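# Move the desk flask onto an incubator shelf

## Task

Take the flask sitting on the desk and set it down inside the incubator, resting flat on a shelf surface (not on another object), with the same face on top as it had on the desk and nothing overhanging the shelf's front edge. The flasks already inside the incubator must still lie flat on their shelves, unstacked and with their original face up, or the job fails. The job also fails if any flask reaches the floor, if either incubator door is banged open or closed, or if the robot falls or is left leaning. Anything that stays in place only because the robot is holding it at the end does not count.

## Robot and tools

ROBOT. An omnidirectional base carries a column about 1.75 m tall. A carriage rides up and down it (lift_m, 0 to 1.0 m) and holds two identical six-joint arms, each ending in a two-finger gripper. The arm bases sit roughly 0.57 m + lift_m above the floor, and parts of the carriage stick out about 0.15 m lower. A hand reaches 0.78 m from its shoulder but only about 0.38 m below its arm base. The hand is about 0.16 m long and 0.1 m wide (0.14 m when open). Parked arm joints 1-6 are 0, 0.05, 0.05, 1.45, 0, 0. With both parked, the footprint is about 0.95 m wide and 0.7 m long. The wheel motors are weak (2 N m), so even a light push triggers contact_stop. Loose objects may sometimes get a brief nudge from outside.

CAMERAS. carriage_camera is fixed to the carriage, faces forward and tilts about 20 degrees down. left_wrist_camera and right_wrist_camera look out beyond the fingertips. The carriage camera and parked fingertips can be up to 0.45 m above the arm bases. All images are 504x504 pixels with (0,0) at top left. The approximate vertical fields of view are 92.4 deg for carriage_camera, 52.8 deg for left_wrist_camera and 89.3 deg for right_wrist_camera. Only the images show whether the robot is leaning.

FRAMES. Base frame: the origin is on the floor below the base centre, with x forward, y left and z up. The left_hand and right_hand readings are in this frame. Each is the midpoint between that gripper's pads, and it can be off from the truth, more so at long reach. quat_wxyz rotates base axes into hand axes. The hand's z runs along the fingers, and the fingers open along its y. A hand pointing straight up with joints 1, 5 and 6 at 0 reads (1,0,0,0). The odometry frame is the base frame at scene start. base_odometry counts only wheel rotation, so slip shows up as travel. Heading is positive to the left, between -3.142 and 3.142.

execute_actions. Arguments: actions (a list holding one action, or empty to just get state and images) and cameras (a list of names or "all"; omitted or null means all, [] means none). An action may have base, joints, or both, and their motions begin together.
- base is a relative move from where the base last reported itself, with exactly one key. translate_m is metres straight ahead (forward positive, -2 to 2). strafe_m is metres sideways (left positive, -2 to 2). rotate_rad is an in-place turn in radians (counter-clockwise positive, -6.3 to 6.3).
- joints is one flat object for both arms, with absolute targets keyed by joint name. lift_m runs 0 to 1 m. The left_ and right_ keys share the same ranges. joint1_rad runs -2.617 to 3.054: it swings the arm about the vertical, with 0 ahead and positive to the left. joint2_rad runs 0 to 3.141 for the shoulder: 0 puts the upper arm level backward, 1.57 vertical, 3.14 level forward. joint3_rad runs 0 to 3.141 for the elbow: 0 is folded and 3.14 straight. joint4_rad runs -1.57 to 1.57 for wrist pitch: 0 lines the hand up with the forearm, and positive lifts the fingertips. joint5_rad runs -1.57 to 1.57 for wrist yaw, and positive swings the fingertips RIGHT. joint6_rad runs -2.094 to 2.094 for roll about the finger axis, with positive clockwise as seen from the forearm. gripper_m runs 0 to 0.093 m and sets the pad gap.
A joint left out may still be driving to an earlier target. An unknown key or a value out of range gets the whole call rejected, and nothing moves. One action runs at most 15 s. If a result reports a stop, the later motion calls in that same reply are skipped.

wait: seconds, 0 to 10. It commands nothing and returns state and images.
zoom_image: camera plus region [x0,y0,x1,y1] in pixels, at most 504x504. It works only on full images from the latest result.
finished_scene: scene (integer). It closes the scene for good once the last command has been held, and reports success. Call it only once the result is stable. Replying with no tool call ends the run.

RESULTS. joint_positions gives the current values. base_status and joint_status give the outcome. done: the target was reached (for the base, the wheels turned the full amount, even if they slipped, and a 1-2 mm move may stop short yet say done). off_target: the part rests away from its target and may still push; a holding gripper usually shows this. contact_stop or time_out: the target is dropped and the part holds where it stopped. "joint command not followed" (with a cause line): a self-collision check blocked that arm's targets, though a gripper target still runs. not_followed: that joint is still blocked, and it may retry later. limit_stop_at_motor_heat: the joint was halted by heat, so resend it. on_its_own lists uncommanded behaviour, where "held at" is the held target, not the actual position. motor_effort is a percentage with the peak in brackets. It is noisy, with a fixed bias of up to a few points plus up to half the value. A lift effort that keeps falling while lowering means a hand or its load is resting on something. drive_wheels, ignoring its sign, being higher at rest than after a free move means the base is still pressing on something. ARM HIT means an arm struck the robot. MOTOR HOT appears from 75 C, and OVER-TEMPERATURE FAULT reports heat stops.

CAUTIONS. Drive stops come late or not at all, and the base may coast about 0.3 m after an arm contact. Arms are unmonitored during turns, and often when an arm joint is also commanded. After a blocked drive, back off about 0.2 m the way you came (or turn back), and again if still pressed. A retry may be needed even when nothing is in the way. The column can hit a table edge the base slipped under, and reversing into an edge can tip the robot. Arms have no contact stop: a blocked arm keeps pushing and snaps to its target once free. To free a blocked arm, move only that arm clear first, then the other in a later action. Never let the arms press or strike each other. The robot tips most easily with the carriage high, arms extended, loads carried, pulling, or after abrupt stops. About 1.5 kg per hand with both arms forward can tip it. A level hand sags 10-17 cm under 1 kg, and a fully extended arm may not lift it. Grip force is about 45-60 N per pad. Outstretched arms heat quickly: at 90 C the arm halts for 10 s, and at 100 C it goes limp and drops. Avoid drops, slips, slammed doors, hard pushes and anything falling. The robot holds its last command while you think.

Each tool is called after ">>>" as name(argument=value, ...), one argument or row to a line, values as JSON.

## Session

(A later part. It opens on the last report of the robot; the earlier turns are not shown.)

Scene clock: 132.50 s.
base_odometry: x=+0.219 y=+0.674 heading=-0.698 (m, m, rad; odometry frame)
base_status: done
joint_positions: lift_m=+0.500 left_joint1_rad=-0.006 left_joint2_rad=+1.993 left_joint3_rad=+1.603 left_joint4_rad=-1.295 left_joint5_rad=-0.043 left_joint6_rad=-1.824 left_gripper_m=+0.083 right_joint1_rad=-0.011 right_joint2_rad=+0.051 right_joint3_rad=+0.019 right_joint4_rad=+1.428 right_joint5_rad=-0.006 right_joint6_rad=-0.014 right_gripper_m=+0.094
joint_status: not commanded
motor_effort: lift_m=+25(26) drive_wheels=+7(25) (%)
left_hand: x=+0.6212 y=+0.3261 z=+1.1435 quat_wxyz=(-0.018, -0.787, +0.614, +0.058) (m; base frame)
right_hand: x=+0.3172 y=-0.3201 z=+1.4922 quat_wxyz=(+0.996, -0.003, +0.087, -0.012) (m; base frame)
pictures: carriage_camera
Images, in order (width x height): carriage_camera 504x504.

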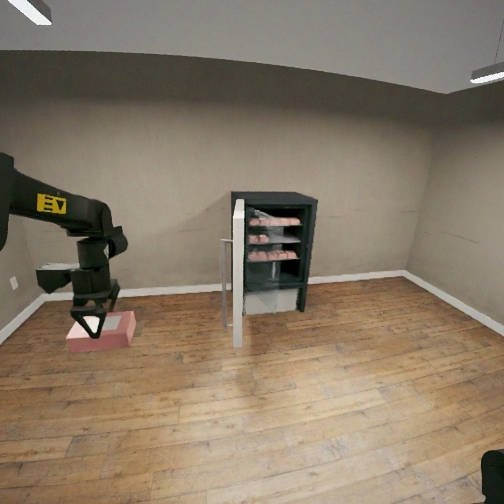

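>>> execute_actions(
  actions=[
    {"base":{"rotate_rad":0.13}},
  ],
  cameras=[],
)

>>> execute_actions(
  actions=[
    {"base":{"translate_m":1.0},"joints":{"lift_m":0.3}},
  ],
  cameras=["carriage_camera"],
)

Scene clock: 141.77 s.
base_odometry: x=+0.219 y=+0.674 heading=-0.569 (m, m, rad; odometry frame)
base_status: done
joint_positions: lift_m=+0.500 left_joint1_rad=-0.006 left_joint2_rad=+1.993 left_joint3_rad=+1.603 left_joint4_rad=-1.295 left_joint5_rad=-0.043 left_joint6_rad=-1.824 left_gripper_m=+0.083 right_joint1_rad=-0.011 right_joint2_rad=+0.051 right_joint3_rad=+0.019 right_joint4_rad=+1.428 right_joint5_rad=-0.006 right_joint6_rad=-0.014 right_gripper_m=+0.094
joint_status: not commanded
motor_effort: lift_m=+25(22) drive_wheels=-5(17) (%)
left_hand: x=+0.6212 y=+0.3261 z=+1.1435 quat_wxyz=(-0.018, -0.787, +0.614, +0.058) (m; base frame)
right_hand: x=+0.3172 y=-0.3201 z=+1.4922 quat_wxyz=(+0.996, -0.003, +0.087, -0.012) (m; base frame)
pictures: none
No camera images: the call's "cameras" was empty. Leave "cameras" out to get every camera's image.

Scene clock: 146.07 s.
base_odometry: x=+1.061 y=+0.134 heading=-0.569 (m, m, rad; odometry frame)
base_status: done
joint_positions: lift_m=+0.300 left_joint1_rad=-0.006 left_joint2_rad=+1.994 left_joint3_rad=+1.603 left_joint4_rad=-1.298 left_joint5_rad=-0.043 left_joint6_rad=-1.824 left_gripper_m=+0.083 right_joint1_rad=-0.011 right_joint2_rad=+0.051 right_joint3_rad=+0.019 right_joint4_rad=+1.428 right_joint5_rad=-0.006 right_joint6_rad=-0.014 right_gripper_m=+0.094
joint_status: all done
motor_effort: lift_m=+23(22) drive_wheels=-5(31) (%)
left_hand: x=+0.6205 y=+0.3261 z=+0.9431 quat_wxyz=(-0.019, -0.787, +0.614, +0.059) (m; base frame)
right_hand: x=+0.3171 y=-0.3201 z=+1.2921 quat_wxyz=(+0.996, -0.003, +0.087, -0.012) (m; base frame)
pictures: carriage_camera
Images, in order (width x height): carriage_camera 504x504.

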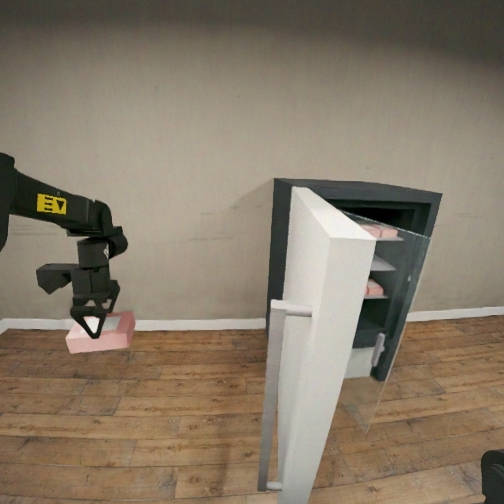

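>>> execute_actions(
  actions=[
    {"base":{"strafe_m":-0.75}},
  ],
  cameras=["carriage_camera"],
)

Scene clock: 150.90 s.
base_odometry: x=+0.772 y=-0.318 heading=-0.569 (m, m, rad; odometry frame)
base_status: strafe_m contact_stop (by the wheels' count: -0.537 of -0.750)
joint_positions: lift_m=+0.300 left_joint1_rad=-0.008 left_joint2_rad=+1.994 left_joint3_rad=+1.603 left_joint4_rad=-1.308 left_joint5_rad=-0.047 left_joint6_rad=-1.813 left_gripper_m=+0.083 right_joint1_rad=-0.011 right_joint2_rad=+0.051 right_joint3_rad=+0.019 right_joint4_rad=+1.428 right_joint5_rad=-0.006 right_joint6_rad=-0.014 right_gripper_m=+0.094
joint_status: not commanded
motor_effort: lift_m=+22(26) drive_wheels=+1(30) (%)
left_hand: x=+0.6180 y=+0.3260 z=+0.9435 quat_wxyz=(-0.021, -0.782, +0.619, +0.065) (m; base frame)
right_hand: x=+0.3172 y=-0.3201 z=+1.2921 quat_wxyz=(+0.996, -0.003, +0.087, -0.012) (m; base frame)
pictures: carriage_camera
Images, in order (width x height): carriage_camera 504x504.

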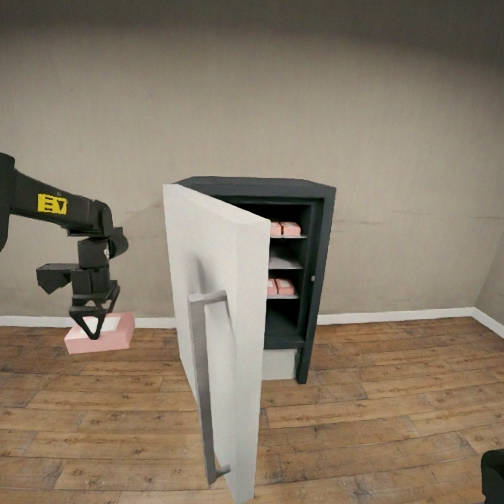

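>>> execute_actions(
  actions=[
    {"base":{"strafe_m":0.15}},
  ],
  cameras=[],
)

>>> execute_actions(
  actions=[
    {"base":{"translate_m":-0.6}},
  ],
  cameras=[],
)

>>> execute_actions(
  actions=[
    {"base":{"strafe_m":-0.9}},
  ],
  cameras=["carriage_camera"],
)

Scene clock: 158.73 s.
base_odometry: x=+0.853 y=-0.192 heading=-0.569 (m, m, rad; odometry frame)
base_status: done
joint_positions: lift_m=+0.300 left_joint1_rad=-0.008 left_joint2_rad=+1.994 left_joint3_rad=+1.603 left_joint4_rad=-1.308 left_joint5_rad=-0.046 left_joint6_rad=-1.813 left_gripper_m=+0.083 right_joint1_rad=-0.011 right_joint2_rad=+0.051 right_joint3_rad=+0.019 right_joint4_rad=+1.428 right_joint5_rad=-0.006 right_joint6_rad=-0.014 right_gripper_m=+0.094
joint_status: not commanded
motor_effort: lift_m=+25(25) drive_wheels=-4(25) (%)
left_hand: x=+0.6180 y=+0.3258 z=+0.9434 quat_wxyz=(-0.021, -0.782, +0.619, +0.065) (m; base frame)
right_hand: x=+0.3172 y=-0.3201 z=+1.2921 quat_wxyz=(+0.996, -0.003, +0.087, -0.012) (m; base frame)
pictures: none
No camera images: the call's "cameras" was empty. Leave "cameras" out to get every camera's image.

Scene clock: 162.10 s.
base_odometry: x=+0.347 y=+0.131 heading=-0.569 (m, m, rad; odometry frame)
base_status: done
joint_positions: lift_m=+0.300 left_joint1_rad=-0.008 left_joint2_rad=+1.994 left_joint3_rad=+1.603 left_joint4_rad=-1.305 left_joint5_rad=-0.046 left_joint6_rad=-1.814 left_gripper_m=+0.083 right_joint1_rad=-0.011 right_joint2_rad=+0.051 right_joint3_rad=+0.019 right_joint4_rad=+1.429 right_joint5_rad=-0.006 right_joint6_rad=-0.014 right_gripper_m=+0.094
joint_status: not commanded
motor_effort: lift_m=+25(28) drive_wheels=-1(27) (%)
left_hand: x=+0.6187 y=+0.3258 z=+0.9434 quat_wxyz=(-0.020, -0.782, +0.619, +0.063) (m; base frame)
right_hand: x=+0.3170 y=-0.3201 z=+1.2921 quat_wxyz=(+0.996, -0.003, +0.087, -0.012) (m; base frame)
pictures: none
No camera images: the call's "cameras" was empty. Leave "cameras" out to get every camera's image.

Scene clock: 166.30 s.
base_odometry: x=-0.138 y=-0.627 heading=-0.569 (m, m, rad; odometry frame)
base_status: done
joint_positions: lift_m=+0.300 left_joint1_rad=-0.008 left_joint2_rad=+1.994 left_joint3_rad=+1.603 left_joint4_rad=-1.305 left_joint5_rad=-0.045 left_joint6_rad=-1.814 left_gripper_m=+0.083 right_joint1_rad=-0.011 right_joint2_rad=+0.051 right_joint3_rad=+0.019 right_joint4_rad=+1.429 right_joint5_rad=-0.006 right_joint6_rad=-0.014 right_gripper_m=+0.094
joint_status: not commanded
motor_effort: lift_m=+27(24) drive_wheels=-1(27) (%)
left_hand: x=+0.6187 y=+0.3259 z=+0.9434 quat_wxyz=(-0.020, -0.783, +0.619, +0.063) (m; base frame)
right_hand: x=+0.3170 y=-0.3201 z=+1.2921 quat_wxyz=(+0.996, -0.003, +0.087, -0.012) (m; base frame)
pictures: carriage_camera
Images, in order (width x height): carriage_camera 504x504.

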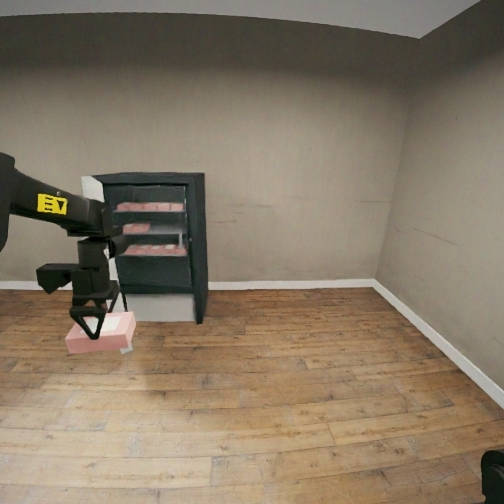

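>>> execute_actions(
  actions=[
    {"joints":{"left_joint1_rad":1.0}},
  ],
  cameras=["carriage_camera"],
)

>>> zoom_image(
  camera="carriage_camera",
  region=[0, 120, 260, 380],
)

Scene clock: 170.63 s.
base_odometry: x=-0.138 y=-0.627 heading=-0.569 (m, m, rad; odometry frame)
base_status: not commanded
joint_positions: lift_m=+0.300 left_joint1_rad=+1.001 left_joint2_rad=+1.994 left_joint3_rad=+1.603 left_joint4_rad=-1.294 left_joint5_rad=-0.046 left_joint6_rad=-1.814 left_gripper_m=+0.083 right_joint1_rad=-0.011 right_joint2_rad=+0.051 right_joint3_rad=+0.019 right_joint4_rad=+1.429 right_joint5_rad=-0.006 right_joint6_rad=-0.014 right_gripper_m=+0.094
joint_status: all done
motor_effort: lift_m=+20(24) drive_wheels=-2(3) (%)
left_hand: x=+0.4536 y=+0.6194 z=+0.9430 quat_wxyz=(-0.043, -0.985, +0.164, +0.044) (m; base frame)
right_hand: x=+0.3170 y=-0.3201 z=+1.2921 quat_wxyz=(+0.996, -0.003, +0.087, -0.012) (m; base frame)
pictures: carriage_camera
Images, in order (width x height): carriage_camera 504x504.

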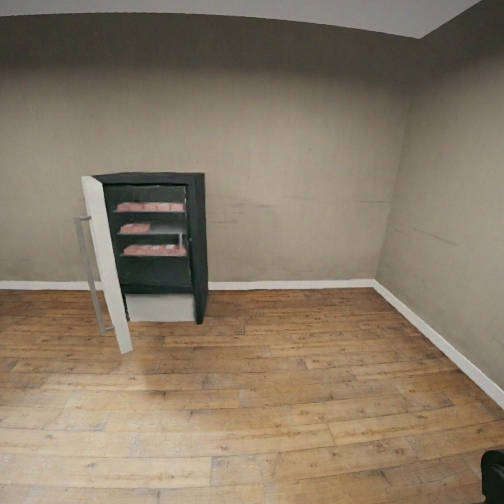

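Region (0, 120, 260, 380) of carriage_camera's 504x504 image, scaled by 1.938, with more detail than that image has.

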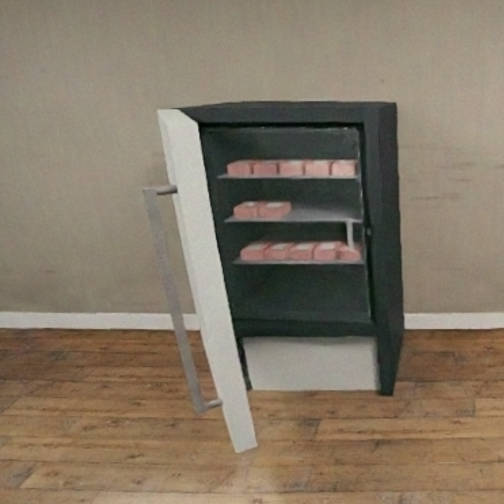

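>>> execute_actions(
  actions=[
    {"base":{"strafe_m":0.4},"joints":{"left_joint1_rad":0.5}},
  ],
  cameras=[],
)

>>> execute_actions(
  actions=[
    {"base":{"translate_m":0.7}},
  ],
  cameras=["carriage_camera"],
)

Scene clock: 183.27 s.
base_odometry: x=+0.078 y=-0.290 heading=-0.569 (m, m, rad; odometry frame)
base_status: done
joint_positions: lift_m=+0.300 left_joint1_rad=+0.495 left_joint2_rad=+1.994 left_joint3_rad=+1.603 left_joint4_rad=-1.295 left_joint5_rad=-0.040 left_joint6_rad=-1.814 left_gripper_m=+0.083 right_joint1_rad=-0.011 right_joint2_rad=+0.051 right_joint3_rad=+0.019 right_joint4_rad=+1.427 right_joint5_rad=-0.006 right_joint6_rad=-0.014 right_gripper_m=+0.094
joint_status: all done
motor_effort: lift_m=+24(25) drive_wheels=-1(34) (%)
left_hand: x=+0.5758 y=+0.4930 z=+0.9430 quat_wxyz=(-0.033, -0.912, +0.405, +0.051) (m; base frame)
right_hand: x=+0.3173 y=-0.3201 z=+1.2921 quat_wxyz=(+0.996, -0.003, +0.087, -0.012) (m; base frame)
pictures: none
No camera images: the call's "cameras" was empty. Leave "cameras" out to get every camera's image.

Scene clock: 186.90 s.
base_odometry: x=+0.668 y=-0.667 heading=-0.568 (m, m, rad; odometry frame)
base_status: done
joint_positions: lift_m=+0.300 left_joint1_rad=+0.495 left_joint2_rad=+1.994 left_joint3_rad=+1.603 left_joint4_rad=-1.295 left_joint5_rad=-0.041 left_joint6_rad=-1.814 left_gripper_m=+0.083 right_joint1_rad=-0.011 right_joint2_rad=+0.051 right_joint3_rad=+0.019 right_joint4_rad=+1.427 right_joint5_rad=-0.006 right_joint6_rad=-0.014 right_gripper_m=+0.094
joint_status: not commanded
motor_effort: lift_m=+27(23) drive_wheels=-2(25) (%)
left_hand: x=+0.5758 y=+0.4931 z=+0.9430 quat_wxyz=(-0.033, -0.912, +0.405, +0.051) (m; base frame)
right_hand: x=+0.3173 y=-0.3201 z=+1.2921 quat_wxyz=(+0.996, -0.003, +0.087, -0.012) (m; base frame)
pictures: carriage_camera
Images, in order (width x height): carriage_camera 504x504.

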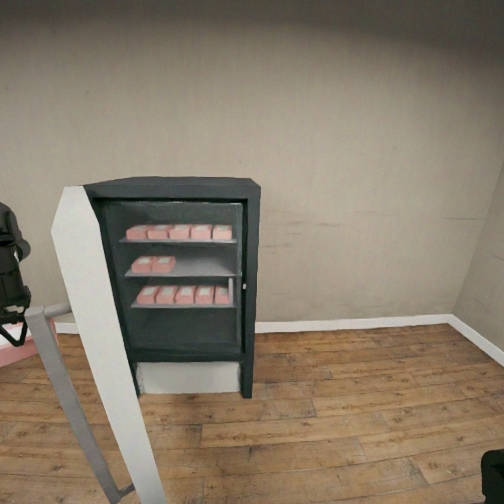

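>>> execute_actions(
  actions=[
    {"joints":{"left_joint1_rad":0.0,"left_joint2_rad":1.6,"left_joint3_rad":1.2}},
  ],
  cameras=[],
)

>>> execute_actions(
  actions=[
    {"base":{"translate_m":0.35}},
  ],
  cameras=["carriage_camera"],
)

Scene clock: 205.00 s.
base_odometry: x=+0.668 y=-0.667 heading=-0.568 (m, m, rad; odometry frame)
base_status: not commanded
joint_positions: lift_m=+0.300 left_joint1_rad=+0.013 left_joint2_rad=+1.614 left_joint3_rad=+1.216 left_joint4_rad=-1.283 left_joint5_rad=-0.049 left_joint6_rad=-1.827 left_gripper_m=+0.083 right_joint1_rad=-0.011 right_joint2_rad=+0.051 right_joint3_rad=+0.019 right_joint4_rad=+1.429 right_joint5_rad=-0.006 right_joint6_rad=-0.014 right_gripper_m=+0.094
joint_status: all done
motor_effort: lift_m=+24(23) drive_wheels=-2(6) (%)
left_hand: x=+0.5249 y=+0.3324 z=+0.9642 quat_wxyz=(-0.014, -0.793, +0.606, +0.058) (m; base frame)
right_hand: x=+0.3170 y=-0.3203 z=+1.2921 quat_wxyz=(+0.996, -0.003, +0.087, -0.012) (m; base frame)
pictures: none
No camera images: the call's "cameras" was empty. Leave "cameras" out to get every camera's image.

Scene clock: 207.80 s.
base_odometry: x=+0.963 y=-0.855 heading=-0.568 (m, m, rad; odometry frame)
base_status: done
joint_positions: lift_m=+0.300 left_joint1_rad=+0.012 left_joint2_rad=+1.583 left_joint3_rad=+1.203 left_joint4_rad=-1.307 left_joint5_rad=-0.046 left_joint6_rad=-1.824 left_gripper_m=+0.083 right_joint1_rad=-0.011 right_joint2_rad=+0.051 right_joint3_rad=+0.019 right_joint4_rad=+1.427 right_joint5_rad=-0.006 right_joint6_rad=-0.014 right_gripper_m=+0.094
joint_status: not commanded
motor_effort: lift_m=+23(26) drive_wheels=-2(33) (%)
left_hand: x=+0.5157 y=+0.3315 z=+0.9690 quat_wxyz=(-0.018, -0.792, +0.608, +0.060) (m; base frame)
right_hand: x=+0.3174 y=-0.3203 z=+1.2921 quat_wxyz=(+0.996, -0.003, +0.087, -0.012) (m; base frame)
pictures: carriage_camera
Images, in order (width x height): carriage_camera 504x504.

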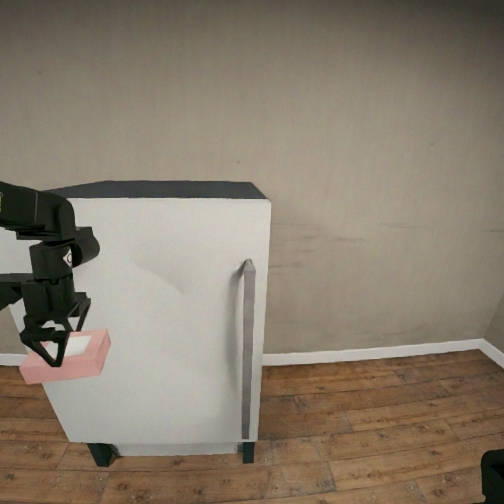

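>>> execute_actions(
  actions=[
    {"joints":{"right_joint1_rad":0.825,"right_joint2_rad":3.0,"right_joint3_rad":2.1,"right_joint4_rad":0.86,"right_joint5_rad":0.825}},
  ],
)

Scene clock: 223.00 s.
base_odometry: x=+0.963 y=-0.855 heading=-0.568 (m, m, rad; odometry frame)
base_status: not commanded
joint_positions: lift_m=+0.300 left_joint1_rad=+0.012 left_joint2_rad=+1.583 left_joint3_rad=+1.203 left_joint4_rad=-1.306 left_joint5_rad=-0.046 left_joint6_rad=-1.824 left_gripper_m=+0.083 right_joint1_rad=+0.827 right_joint2_rad=+2.530 right_joint3_rad=+2.201 right_joint4_rad=+1.294 right_joint5_rad=+0.714 right_joint6_rad=-0.302 right_gripper_m=+0.094
joint_status: right_joint2_rad off_target (ended at +2.530, target +3.000); right_joint3_rad off_target (ended at +2.201, target +2.100); right_joint4_rad off_target (ended at +1.294, target +0.860); right_joint5_rad off_target (ended at +0.713, target +0.825); the others done
motor_effort: lift_m=+20(25) drive_wheels=+8(8) (%)
left_hand: x=+0.5160 y=+0.3314 z=+0.9693 quat_wxyz=(-0.018, -0.792, +0.608, +0.060) (m; base frame)
right_hand: x=+0.7630 y=+0.0472 z=+1.2813 quat_wxyz=(+0.891, +0.132, +0.415, +0.131) (m; base frame)
pictures: carriage_camera, left_wrist_camera, right_wrist_camera
Images, in order (width x height): carriage_camera 504x504, left_wrist_camera 504x504, right_wrist_camera 504x504.

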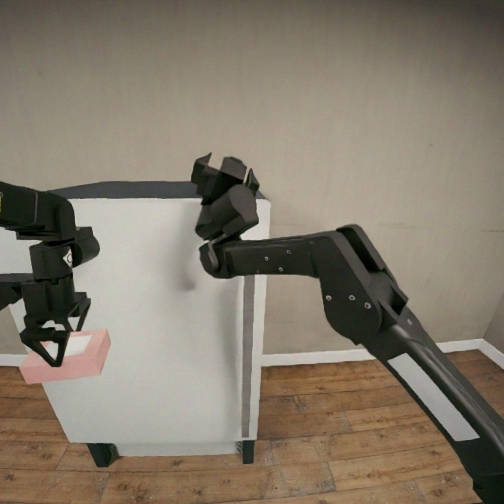

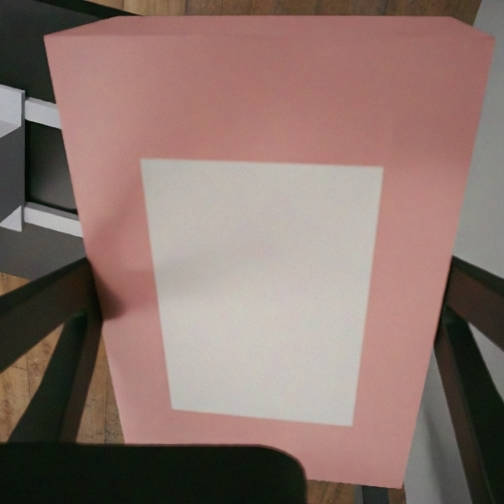

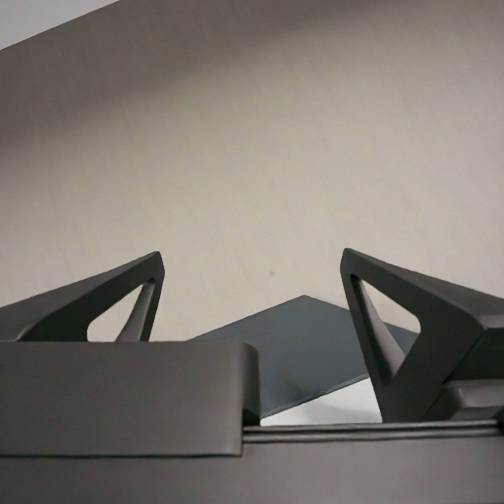

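>>> execute_actions(
  actions=[
    {"base":{"translate_m":-0.25},"joints":{"right_joint2_rad":3.0,"right_joint3_rad":2.1,"right_joint4_rad":0.86,"right_joint5_rad":0.825,"right_joint6_rad":0}},
  ],
  cameras=["carriage_camera"],
)

Scene clock: 228.47 s.
base_odometry: x=+0.752 y=-0.720 heading=-0.568 (m, m, rad; odometry frame)
base_status: done
joint_positions: lift_m=+0.300 left_joint1_rad=+0.010 left_joint2_rad=+1.583 left_joint3_rad=+1.203 left_joint4_rad=-1.303 left_joint5_rad=-0.044 left_joint6_rad=-1.824 left_gripper_m=+0.083 right_joint1_rad=+0.822 right_joint2_rad=+3.004 right_joint3_rad=+2.084 right_joint4_rad=+0.854 right_joint5_rad=+0.812 right_joint6_rad=-0.008 right_gripper_m=+0.094
joint_status: all done
motor_effort: lift_m=+24(29) drive_wheels=-1(29) (%)
left_hand: x=+0.5168 y=+0.3307 z=+0.9688 quat_wxyz=(-0.017, -0.791, +0.608, +0.058) (m; base frame)
right_hand: x=+0.8187 y=+0.0847 z=+0.8493 quat_wxyz=(+0.691, -0.023, +0.723, -0.016) (m; base frame)
pictures: carriage_camera
Images, in order (width x height): carriage_camera 504x504.

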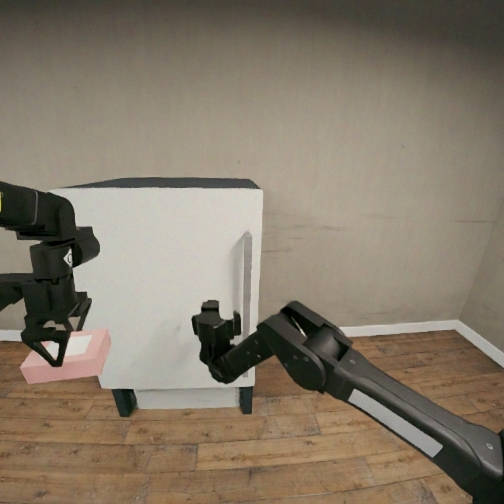

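>>> execute_actions(
  actions=[
    {"base":{"strafe_m":-0.065}},
  ],
  cameras=[],
)

>>> execute_actions(
  actions=[
    {"base":{"translate_m":0.15}},
  ],
  cameras=["right_wrist_camera","carriage_camera"],
)

Scene clock: 233.20 s.
base_odometry: x=+0.717 y=-0.775 heading=-0.568 (m, m, rad; odometry frame)
base_status: done
joint_positions: lift_m=+0.300 left_joint1_rad=+0.010 left_joint2_rad=+1.583 left_joint3_rad=+1.203 left_joint4_rad=-1.303 left_joint5_rad=-0.044 left_joint6_rad=-1.824 left_gripper_m=+0.083 right_joint1_rad=+0.822 right_joint2_rad=+3.004 right_joint3_rad=+2.084 right_joint4_rad=+0.854 right_joint5_rad=+0.814 right_joint6_rad=-0.007 right_gripper_m=+0.094
joint_status: not commanded
motor_effort: lift_m=+25(22) drive_wheels=+0(20) (%)
left_hand: x=+0.5168 y=+0.3307 z=+0.9688 quat_wxyz=(-0.017, -0.791, +0.608, +0.058) (m; base frame)
right_hand: x=+0.8185 y=+0.0846 z=+0.8493 quat_wxyz=(+0.691, -0.023, +0.723, -0.017) (m; base frame)
pictures: none
No camera images: the call's "cameras" was empty. Leave "cameras" out to get every camera's image.

Scene clock: 235.03 s.
base_odometry: x=+0.843 y=-0.856 heading=-0.568 (m, m, rad; odometry frame)
base_status: done
joint_positions: lift_m=+0.300 left_joint1_rad=+0.010 left_joint2_rad=+1.583 left_joint3_rad=+1.203 left_joint4_rad=-1.302 left_joint5_rad=-0.044 left_joint6_rad=-1.824 left_gripper_m=+0.083 right_joint1_rad=+0.823 right_joint2_rad=+3.004 right_joint3_rad=+2.084 right_joint4_rad=+0.853 right_joint5_rad=+0.814 right_joint6_rad=-0.007 right_gripper_m=+0.094
joint_status: not commanded
motor_effort: lift_m=+29(24) drive_wheels=-3(22) (%)
left_hand: x=+0.5170 y=+0.3307 z=+0.9688 quat_wxyz=(-0.017, -0.791, +0.608, +0.058) (m; base frame)
right_hand: x=+0.8184 y=+0.0848 z=+0.8492 quat_wxyz=(+0.690, -0.023, +0.723, -0.017) (m; base frame)
pictures: carriage_camera, right_wrist_camera
Images, in order (width x height): carriage_camera 504x504, right_wrist_camera 504x504.

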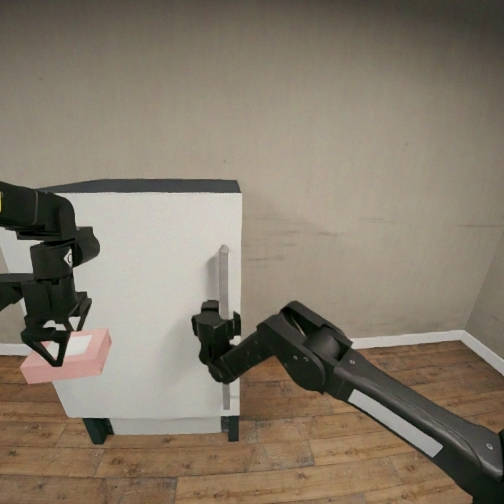

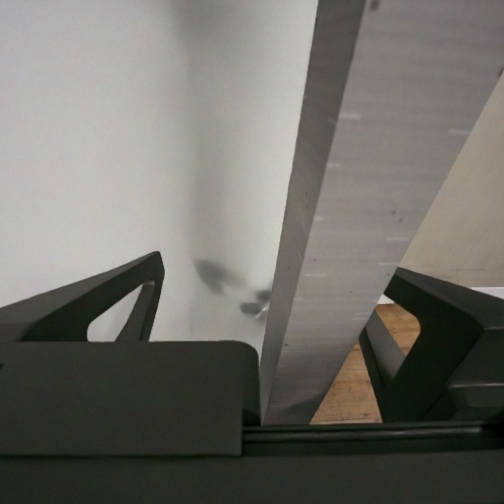

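Handle is between the fingers. Gripping it.

>>> execute_actions(
  actions=[
    {"joints":{"right_gripper_m":0.0}},
  ],
  cameras=[],
)

>>> execute_actions(
  actions=[
    {"base":{"translate_m":-0.2}},
  ],
  cameras=["carriage_camera"],
)

Scene clock: 237.90 s.
base_odometry: x=+0.843 y=-0.856 heading=-0.569 (m, m, rad; odometry frame)
base_status: not commanded
joint_positions: lift_m=+0.300 left_joint1_rad=+0.008 left_joint2_rad=+1.583 left_joint3_rad=+1.203 left_joint4_rad=-1.301 left_joint5_rad=-0.044 left_joint6_rad=-1.824 left_gripper_m=+0.083 right_joint1_rad=+0.806 right_joint2_rad=+3.007 right_joint3_rad=+2.084 right_joint4_rad=+0.877 right_joint5_rad=+0.886 right_joint6_rad=+0.045 right_gripper_m=+0.023
joint_status: right_gripper_m off_target (ended at +0.023, target +0.000)
motor_effort: lift_m=+23(22) drive_wheels=+5(5) (%)
left_hand: x=+0.5172 y=+0.3303 z=+0.9687 quat_wxyz=(-0.017, -0.791, +0.609, +0.057) (m; base frame)
right_hand: x=+0.8244 y=+0.0631 z=+0.8521 quat_wxyz=(+0.696, +0.032, +0.717, -0.025) (m; base frame)
pictures: none
No camera images: the call's "cameras" was empty. Leave "cameras" out to get every camera's image.

Scene clock: 239.17 s.
base_odometry: x=+0.808 y=-0.833 heading=-0.569 (m, m, rad; odometry frame)
base_status: translate_m contact_stop (by the wheels' count: -0.042 of -0.200)
joint_positions: lift_m=+0.300 left_joint1_rad=+0.008 left_joint2_rad=+1.584 left_joint3_rad=+1.203 left_joint4_rad=-1.302 left_joint5_rad=-0.043 left_joint6_rad=-1.824 left_gripper_m=+0.083 right_joint1_rad=+0.796 right_joint2_rad=+3.010 right_joint3_rad=+2.097 right_joint4_rad=+0.859 right_joint5_rad=+0.836 right_joint6_rad=+0.051 right_gripper_m=+0.022
joint_status: not commanded
motor_effort: lift_m=+25(24) drive_wheels=+1(39) (%)
left_hand: x=+0.5171 y=+0.3303 z=+0.9686 quat_wxyz=(-0.017, -0.791, +0.609, +0.057) (m; base frame)
right_hand: x=+0.8301 y=+0.0671 z=+0.8517 quat_wxyz=(+0.694, +0.019, +0.720, -0.011) (m; base frame)
pictures: carriage_camera
Images, in order (width x height): carriage_camera 504x504.

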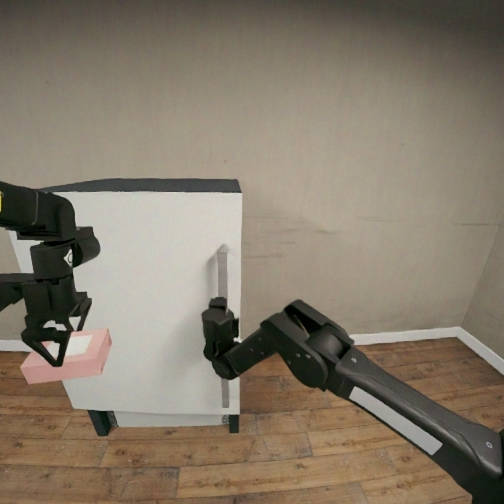

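Stopped early, but the door moved slightly. Trying again.

>>> execute_actions(
  actions=[
    {"base":{"translate_m":-0.2}},
  ],
  cameras=["carriage_camera"],
)

Scene clock: 243.37 s.
base_odometry: x=+0.647 y=-0.730 heading=-0.570 (m, m, rad; odometry frame)
base_status: translate_m contact_stop (by the wheels' count: -0.191 of -0.200)
joint_positions: lift_m=+0.300 left_joint1_rad=+0.008 left_joint2_rad=+1.584 left_joint3_rad=+1.203 left_joint4_rad=-1.301 left_joint5_rad=-0.043 left_joint6_rad=-1.824 left_gripper_m=+0.083 right_joint1_rad=+0.874 right_joint2_rad=+3.010 right_joint3_rad=+2.106 right_joint4_rad=+0.839 right_joint5_rad=+0.694 right_joint6_rad=+0.046 right_gripper_m=+0.027
joint_status: not commanded
motor_effort: lift_m=+24(25) drive_wheels=+7(31) (%)
left_hand: x=+0.5172 y=+0.3303 z=+0.9686 quat_wxyz=(-0.017, -0.791, +0.609, +0.057) (m; base frame)
right_hand: x=+0.7962 y=+0.1347 z=+0.8502 quat_wxyz=(+0.686, -0.063, +0.722, +0.063) (m; base frame)
pictures: carriage_camera
Images, in order (width x height): carriage_camera 504x504.

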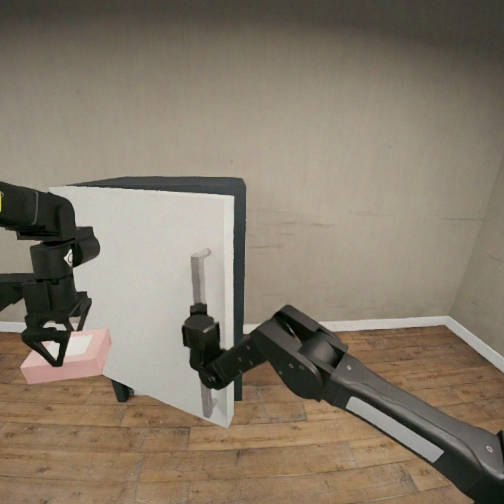

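>>> execute_actions(
  actions=[
    {"joints":{"left_joint2_rad":0.7,"left_joint3_rad":0.3}},
  ],
  cameras=[],
)

>>> execute_actions(
  actions=[
    {"base":{"translate_m":-0.15}},
  ],
  cameras=["carriage_camera","left_wrist_camera"],
)

Scene clock: 251.97 s.
base_odometry: x=+0.647 y=-0.730 heading=-0.570 (m, m, rad; odometry frame)
base_status: not commanded
joint_positions: lift_m=+0.300 left_joint1_rad=+0.010 left_joint2_rad=+1.102 left_joint3_rad=+0.711 left_joint4_rad=-1.304 left_joint5_rad=-0.043 left_joint6_rad=-1.826 left_gripper_m=+0.083 right_joint1_rad=+0.872 right_joint2_rad=+3.010 right_joint3_rad=+2.108 right_joint4_rad=+0.836 right_joint5_rad=+0.691 right_joint6_rad=+0.046 right_gripper_m=+0.027
joint_status: left_joint2_rad not_followed (moved -0.482 of -0.884); left_joint3_rad not_followed (moved -0.491 of -0.903)
motor_effort: lift_m=+27(27) drive_wheels=+6(7) (%)
left_hand: x=+0.3911 y=+0.3294 z=+0.9380 quat_wxyz=(-0.021, -0.792, +0.607, +0.062) (m; base frame)
right_hand: x=+0.7972 y=+0.1345 z=+0.8503 quat_wxyz=(+0.686, -0.064, +0.722, +0.063) (m; base frame)
pictures: none
joint command not followed: on one or more control steps a check withheld the commanded joint targets of the left arm, and it was not sent them on those steps. On the call's last step the targets were still withheld.
cause: the commanded joint targets would bring two parts of the arm too close to each other (its upper arm (the part past joint 2) and its fingers, with the joints from left_joint3_rad to left_joint6_rad between them); next, command targets that bring no two parts of the arm closer together.
No camera images: the call's "cameras" was empty. Leave "cameras" out to get every camera's image.

Scene clock: 253.23 s.
base_odometry: x=+0.612 y=-0.708 heading=-0.570 (m, m, rad; odometry frame)
base_status: translate_m contact_stop (by the wheels' count: -0.041 of -0.150)
joint_positions: lift_m=+0.300 left_joint1_rad=+0.010 left_joint2_rad=+1.103 left_joint3_rad=+0.711 left_joint4_rad=-1.299 left_joint5_rad=-0.043 left_joint6_rad=-1.826 left_gripper_m=+0.083 right_joint1_rad=+0.888 right_joint2_rad=+3.010 right_joint3_rad=+2.122 right_joint4_rad=+0.812 right_joint5_rad=+0.560 right_joint6_rad=+0.052 right_gripper_m=+0.028
joint_status: not commanded
on_its_own: left_joint2_rad still aims at your old target +0.700; left_joint3_rad still aims at your old target +0.300
motor_effort: lift_m=+22(26) drive_wheels=+6(37) (%)
left_hand: x=+0.3924 y=+0.3294 z=+0.9377 quat_wxyz=(-0.020, -0.792, +0.607, +0.060) (m; base frame)
right_hand: x=+0.7853 y=+0.1661 z=+0.8501 quat_wxyz=(+0.674, -0.114, +0.720, +0.115) (m; base frame)
pictures: carriage_camera, left_wrist_camera
joint command not followed: on one or more control steps a check withheld the commanded joint targets of the left arm, and it was not sent them on those steps. On the call's last step the targets were still withheld.
cause: the commanded joint targets would bring two parts of the arm too close to each other (its shoulder (the part past joint 1) and its gripper housing, with the joints from left_joint2_rad to left_joint6_rad between them); next, command targets that bring no two parts of the arm closer together.
Images, in order (width x height): carriage_camera 504x504, left_wrist_camera 504x504.

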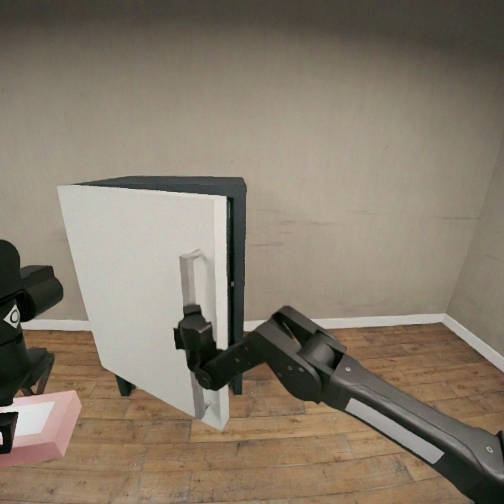

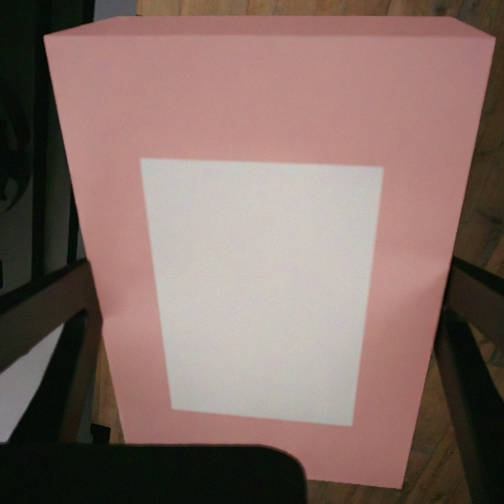

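>>> execute_actions(
  actions=[
    {"joints":{"left_joint2_rad":1.15,"left_joint3_rad":0.76,"right_gripper_m":0.093}},
  ],
  cameras=[],
)

>>> execute_actions(
  actions=[
    {"base":{"translate_m":-0.1}},
  ],
  cameras=["carriage_camera"],
)

Scene clock: 257.93 s.
base_odometry: x=+0.612 y=-0.708 heading=-0.571 (m, m, rad; odometry frame)
base_status: not commanded
joint_positions: lift_m=+0.300 left_joint1_rad=+0.008 left_joint2_rad=+1.133 left_joint3_rad=+0.746 left_joint4_rad=-1.302 left_joint5_rad=-0.043 left_joint6_rad=-1.824 left_gripper_m=+0.083 right_joint1_rad=+0.820 right_joint2_rad=+3.010 right_joint3_rad=+2.119 right_joint4_rad=+0.844 right_joint5_rad=+0.810 right_joint6_rad=+0.008 right_gripper_m=+0.093
joint_status: all done
motor_effort: lift_m=+27(23) drive_wheels=-2(8) (%)
left_hand: x=+0.4001 y=+0.3291 z=+0.9425 quat_wxyz=(-0.019, -0.791, +0.609, +0.059) (m; base frame)
right_hand: x=+0.8229 y=+0.0877 z=+0.8573 quat_wxyz=(+0.696, -0.013, +0.718, -0.006) (m; base frame)
pictures: none
joint command not followed: on one or more control steps a check withheld the commanded joint targets of the left arm, and it was not sent them on those steps.
cause: the commanded joint targets would bring two parts of the arm too close to each other (its shoulder (the part past joint 1) and its gripper housing, with the joints from left_joint2_rad to left_joint6_rad between them); next, command targets that bring no two parts of the arm closer together.
No camera images: the call's "cameras" was empty. Leave "cameras" out to get every camera's image.

Scene clock: 259.47 s.
base_odometry: x=+0.528 y=-0.654 heading=-0.571 (m, m, rad; odometry frame)
base_status: done
joint_positions: lift_m=+0.300 left_joint1_rad=+0.008 left_joint2_rad=+1.133 left_joint3_rad=+0.746 left_joint4_rad=-1.302 left_joint5_rad=-0.043 left_joint6_rad=-1.824 left_gripper_m=+0.083 right_joint1_rad=+0.822 right_joint2_rad=+3.010 right_joint3_rad=+2.119 right_joint4_rad=+0.846 right_joint5_rad=+0.812 right_joint6_rad=+0.008 right_gripper_m=+0.093
joint_status: not commanded
motor_effort: lift_m=+26(24) drive_wheels=-4(28) (%)
left_hand: x=+0.4002 y=+0.3291 z=+0.9425 quat_wxyz=(-0.019, -0.791, +0.609, +0.059) (m; base frame)
right_hand: x=+0.8220 y=+0.0886 z=+0.8577 quat_wxyz=(+0.696, -0.012, +0.718, -0.005) (m; base frame)
pictures: carriage_camera
Images, in order (width x height): carriage_camera 504x504.

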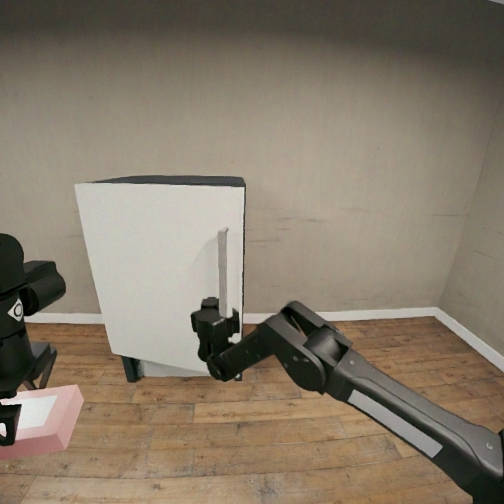

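>>> execute_actions(
  actions=[
    {"base":{"translate_m":0.36}},
  ],
  cameras=["right_wrist_camera"],
)

Scene clock: 266.57 s.
base_odometry: x=+0.831 y=-0.849 heading=-0.572 (m, m, rad; odometry frame)
base_status: done
joint_positions: lift_m=+0.300 left_joint1_rad=+0.008 left_joint2_rad=+1.133 left_joint3_rad=+0.746 left_joint4_rad=-1.299 left_joint5_rad=-0.043 left_joint6_rad=-1.824 left_gripper_m=+0.083 right_joint1_rad=+0.825 right_joint2_rad=+3.010 right_joint3_rad=+2.115 right_joint4_rad=+0.849 right_joint5_rad=+0.828 right_joint6_rad=+0.007 right_gripper_m=+0.093
joint_status: not commanded
motor_effort: lift_m=+21(23) drive_wheels=-4(41) (%)
left_hand: x=+0.4009 y=+0.3291 z=+0.9424 quat_wxyz=(-0.018, -0.791, +0.609, +0.058) (m; base frame)
right_hand: x=+0.8205 y=+0.0870 z=+0.8569 quat_wxyz=(+0.696, -0.008, +0.718, -0.010) (m; base frame)
pictures: right_wrist_camera
Images, in order (width x height): right_wrist_camera 504x504.

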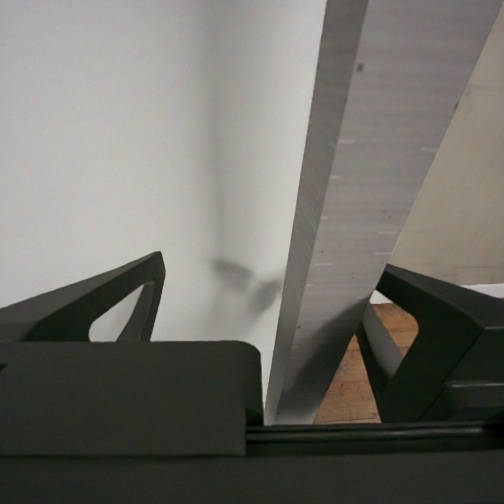

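>>> execute_actions(
  actions=[
    {"joints":{"right_gripper_m":0.0}},
  ],
  cameras=[],
)

>>> execute_actions(
  actions=[
    {"base":{"translate_m":-0.25}},
  ],
  cameras=[],
)

Scene clock: 270.43 s.
base_odometry: x=+0.831 y=-0.849 heading=-0.572 (m, m, rad; odometry frame)
base_status: not commanded
joint_positions: lift_m=+0.300 left_joint1_rad=+0.008 left_joint2_rad=+1.133 left_joint3_rad=+0.746 left_joint4_rad=-1.298 left_joint5_rad=-0.043 left_joint6_rad=-1.824 left_gripper_m=+0.083 right_joint1_rad=+0.804 right_joint2_rad=+3.010 right_joint3_rad=+2.103 right_joint4_rad=+0.880 right_joint5_rad=+0.918 right_joint6_rad=+0.027 right_gripper_m=+0.025
joint_status: right_gripper_m off_target (ended at +0.025, target +0.000)
motor_effort: lift_m=+25(22) drive_wheels=+4(3) (%)
left_hand: x=+0.4010 y=+0.3291 z=+0.9424 quat_wxyz=(-0.018, -0.791, +0.609, +0.058) (m; base frame)
right_hand: x=+0.8264 y=+0.0587 z=+0.8582 quat_wxyz=(+0.700, +0.043, +0.712, -0.038) (m; base frame)
pictures: none
No camera images: the call's "cameras" was empty. Leave "cameras" out to get every camera's image.

Scene clock: 271.77 s.
base_odometry: x=+0.785 y=-0.819 heading=-0.572 (m, m, rad; odometry frame)
base_status: translate_m contact_stop (by the wheels' count: -0.054 of -0.250)
joint_positions: lift_m=+0.300 left_joint1_rad=+0.008 left_joint2_rad=+1.133 left_joint3_rad=+0.747 left_joint4_rad=-1.300 left_joint5_rad=-0.042 left_joint6_rad=-1.824 left_gripper_m=+0.083 right_joint1_rad=+0.799 right_joint2_rad=+3.010 right_joint3_rad=+2.102 right_joint4_rad=+0.879 right_joint5_rad=+0.869 right_joint6_rad=+0.034 right_gripper_m=+0.023
joint_status: not commanded
motor_effort: lift_m=+22(22) drive_wheels=+1(41) (%)
left_hand: x=+0.4007 y=+0.3290 z=+0.9427 quat_wxyz=(-0.019, -0.791, +0.609, +0.058) (m; base frame)
right_hand: x=+0.8293 y=+0.0638 z=+0.8576 quat_wxyz=(+0.700, +0.030, +0.713, -0.021) (m; base frame)
pictures: none
No camera images: the call's "cameras" was empty. Leave "cameras" out to get every camera's image.

>>> execute_actions(
  actions=[
    {"base":{"translate_m":-0.2}},
  ],
  cameras=[],
)

>>> execute_actions(
  actions=[
    {"base":{"strafe_m":0.1}},
  ],
  cameras=["carriage_camera"],
)

Scene clock: 275.87 s.
base_odometry: x=+0.626 y=-0.717 heading=-0.573 (m, m, rad; odometry frame)
base_status: translate_m contact_stop (by the wheels' count: -0.190 of -0.200)
joint_positions: lift_m=+0.300 left_joint1_rad=+0.008 left_joint2_rad=+1.133 left_joint3_rad=+0.747 left_joint4_rad=-1.300 left_joint5_rad=-0.043 left_joint6_rad=-1.824 left_gripper_m=+0.083 right_joint1_rad=+0.871 right_joint2_rad=+3.008 right_joint3_rad=+2.109 right_joint4_rad=+0.854 right_joint5_rad=+0.684 right_joint6_rad=+0.038 right_gripper_m=+0.029
joint_status: not commanded
motor_effort: lift_m=+22(24) drive_wheels=+8(34) (%)
left_hand: x=+0.4007 y=+0.3292 z=+0.9427 quat_wxyz=(-0.019, -0.791, +0.609, +0.059) (m; base frame)
right_hand: x=+0.7975 y=+0.1359 z=+0.8558 quat_wxyz=(+0.691, -0.064, +0.716, +0.068) (m; base frame)
pictures: none
No camera images: the call's "cameras" was empty. Leave "cameras" out to get every camera's image.

not run: a stop came earlier in this reply.

>>> execute_actions(
  actions=[
    {"base":{"strafe_m":0.1}},
  ],
  cameras=["carriage_camera"],
)

Scene clock: 279.03 s.
base_odometry: x=+0.668 y=-0.650 heading=-0.573 (m, m, rad; odometry frame)
base_status: strafe_m contact_stop (by the wheels' count: +0.079 of +0.100)
joint_positions: lift_m=+0.300 left_joint1_rad=+0.008 left_joint2_rad=+1.133 left_joint3_rad=+0.747 left_joint4_rad=-1.300 left_joint5_rad=-0.043 left_joint6_rad=-1.824 left_gripper_m=+0.083 right_joint1_rad=+0.771 right_joint2_rad=+3.008 right_joint3_rad=+2.102 right_joint4_rad=+0.872 right_joint5_rad=+0.981 right_joint6_rad=+0.043 right_gripper_m=+0.022
joint_status: not commanded
on_its_own: right_gripper_m moved -0.006 toward your old target +0.000
motor_effort: lift_m=+25(28) drive_wheels=+6(26) (%)
left_hand: x=+0.4007 y=+0.3292 z=+0.9427 quat_wxyz=(-0.019, -0.791, +0.609, +0.059) (m; base frame)
right_hand: x=+0.8368 y=+0.0294 z=+0.8579 quat_wxyz=(+0.697, +0.080, +0.709, -0.069) (m; base frame)
pictures: carriage_camera
Images, in order (width x height): carriage_camera 504x504.

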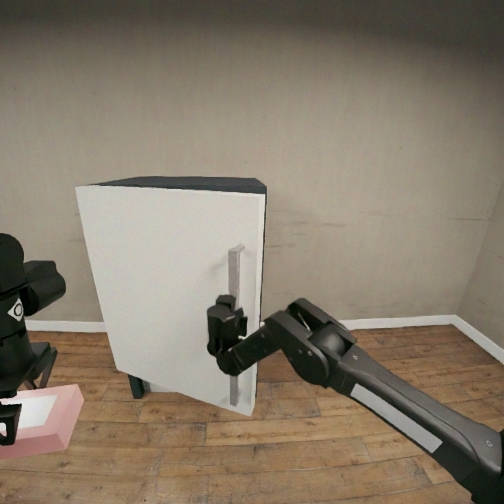

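Door still held about 25° open. Continuing back.

>>> execute_actions(
  actions=[
    {"base":{"translate_m":-0.2}},
  ],
  cameras=["carriage_camera"],
)

Scene clock: 282.53 s.
base_odometry: x=+0.541 y=-0.568 heading=-0.571 (m, m, rad; odometry frame)
base_status: translate_m contact_stop (by the wheels' count: -0.152 of -0.200)
joint_positions: lift_m=+0.300 left_joint1_rad=+0.008 left_joint2_rad=+1.135 left_joint3_rad=+0.747 left_joint4_rad=-1.302 left_joint5_rad=-0.043 left_joint6_rad=-1.824 left_gripper_m=+0.083 right_joint1_rad=+0.845 right_joint2_rad=+3.008 right_joint3_rad=+2.164 right_joint4_rad=+0.759 right_joint5_rad=+0.450 right_joint6_rad=+0.046 right_gripper_m=+0.028
joint_status: not commanded
motor_effort: lift_m=+24(27) drive_wheels=+18(33) (%)
left_hand: x=+0.4002 y=+0.3291 z=+0.9423 quat_wxyz=(-0.020, -0.791, +0.609, +0.060) (m; base frame)
right_hand: x=+0.8036 y=+0.1659 z=+0.8566 quat_wxyz=(+0.666, -0.140, +0.720, +0.136) (m; base frame)
pictures: carriage_camera
Images, in order (width x height): carriage_camera 504x504.

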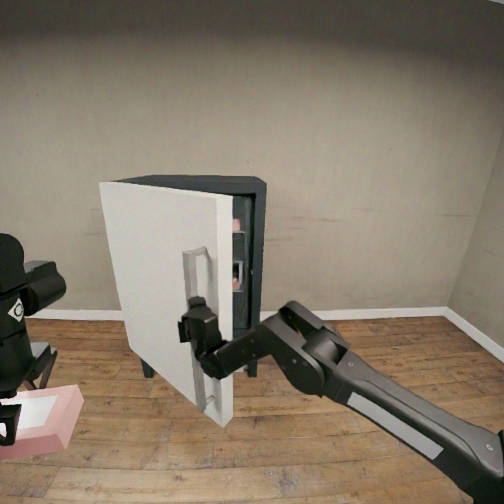

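About 45° now. Strafe left then back again.

>>> execute_actions(
  actions=[
    {"base":{"strafe_m":0.15}},
  ],
  cameras=["carriage_camera"],
)

Scene clock: 286.13 s.
base_odometry: x=+0.599 y=-0.476 heading=-0.571 (m, m, rad; odometry frame)
base_status: strafe_m contact_stop (by the wheels' count: +0.109 of +0.150)
joint_positions: lift_m=+0.300 left_joint1_rad=+0.008 left_joint2_rad=+1.135 left_joint3_rad=+0.747 left_joint4_rad=-1.301 left_joint5_rad=-0.043 left_joint6_rad=-1.824 left_gripper_m=+0.083 right_joint1_rad=+0.808 right_joint2_rad=+3.008 right_joint3_rad=+2.085 right_joint4_rad=+0.914 right_joint5_rad=+1.058 right_joint6_rad=+0.025 right_gripper_m=+0.026
joint_status: not commanded
motor_effort: lift_m=+22(24) drive_wheels=+10(27) (%)
left_hand: x=+0.4004 y=+0.3292 z=+0.9425 quat_wxyz=(-0.019, -0.791, +0.609, +0.060) (m; base frame)
right_hand: x=+0.8191 y=+0.0352 z=+0.8590 quat_wxyz=(+0.701, +0.095, +0.702, -0.082) (m; base frame)
pictures: carriage_camera
Images, in order (width x height): carriage_camera 504x504.

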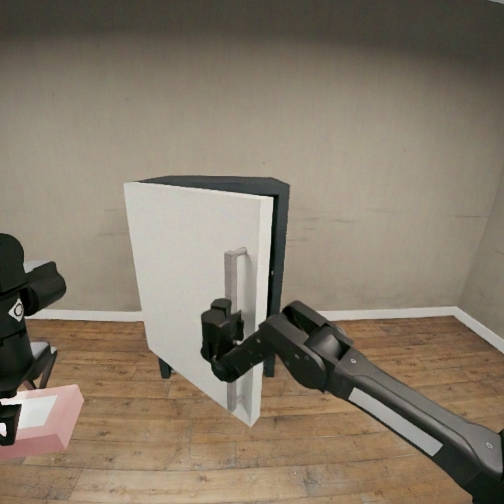

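That strafe went the wrong way: the gap is thinner, the door is back to roughly 35°, and the wrist yaw twisted to 1.06. I'll stop strafing and only pull straight back.

>>> execute_actions(
  actions=[
    {"base":{"translate_m":-0.2}},
  ],
  cameras=["carriage_camera"],
)

Scene clock: 290.50 s.
base_odometry: x=+0.515 y=-0.421 heading=-0.569 (m, m, rad; odometry frame)
base_status: translate_m contact_stop (by the wheels' count: -0.100 of -0.200)
joint_positions: lift_m=+0.300 left_joint1_rad=+0.008 left_joint2_rad=+1.135 left_joint3_rad=+0.747 left_joint4_rad=-1.304 left_joint5_rad=-0.043 left_joint6_rad=-1.824 left_gripper_m=+0.083 right_joint1_rad=+0.808 right_joint2_rad=+3.007 right_joint3_rad=+2.165 right_joint4_rad=+0.763 right_joint5_rad=+0.490 right_joint6_rad=+0.041 right_gripper_m=+0.028
joint_status: not commanded
motor_effort: lift_m=+25(25) drive_wheels=+16(40) (%)
left_hand: x=+0.3996 y=+0.3292 z=+0.9423 quat_wxyz=(-0.020, -0.791, +0.609, +0.061) (m; base frame)
right_hand: x=+0.8236 y=+0.1400 z=+0.8592 quat_wxyz=(+0.673, -0.114, +0.722, +0.109) (m; base frame)
pictures: carriage_camera
Images, in order (width x height): carriage_camera 504x504.

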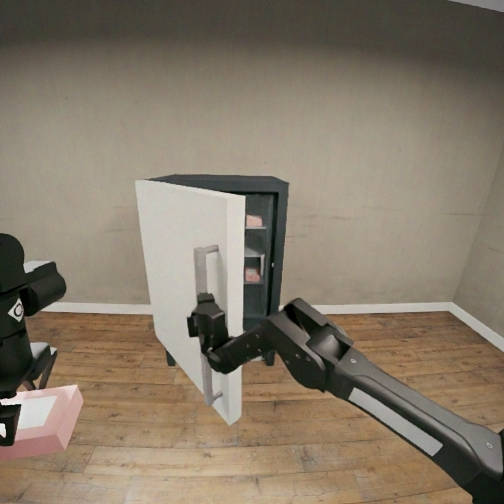

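Straight pulling works better; the door is at about 55°. Another pull.

>>> execute_actions(
  actions=[
    {"base":{"translate_m":-0.2}},
  ],
  cameras=["carriage_camera"],
)

Scene clock: 293.57 s.
base_odometry: x=+0.488 y=-0.403 heading=-0.567 (m, m, rad; odometry frame)
base_status: translate_m contact_stop (by the wheels' count: -0.033 of -0.200)
joint_positions: lift_m=+0.300 left_joint1_rad=+0.008 left_joint2_rad=+1.138 left_joint3_rad=+0.747 left_joint4_rad=-1.303 left_joint5_rad=-0.043 left_joint6_rad=-1.824 left_gripper_m=+0.083 right_joint1_rad=+0.783 right_joint2_rad=+3.004 right_joint3_rad=+2.165 right_joint4_rad=+0.765 right_joint5_rad=+0.474 right_joint6_rad=+0.036 right_gripper_m=+0.029
joint_status: not commanded
motor_effort: lift_m=+23(25) drive_wheels=+26(72) (%)
left_hand: x=+0.3999 y=+0.3292 z=+0.9420 quat_wxyz=(-0.021, -0.791, +0.609, +0.062) (m; base frame)
right_hand: x=+0.8345 y=+0.1288 z=+0.8613 quat_wxyz=(+0.675, -0.111, +0.721, +0.105) (m; base frame)
pictures: carriage_camera
Images, in order (width x height): carriage_camera 504x504.

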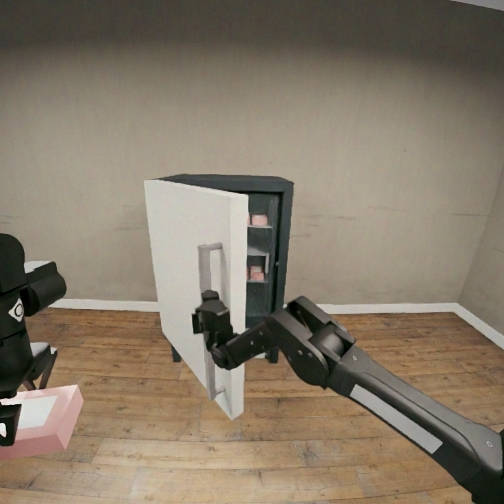

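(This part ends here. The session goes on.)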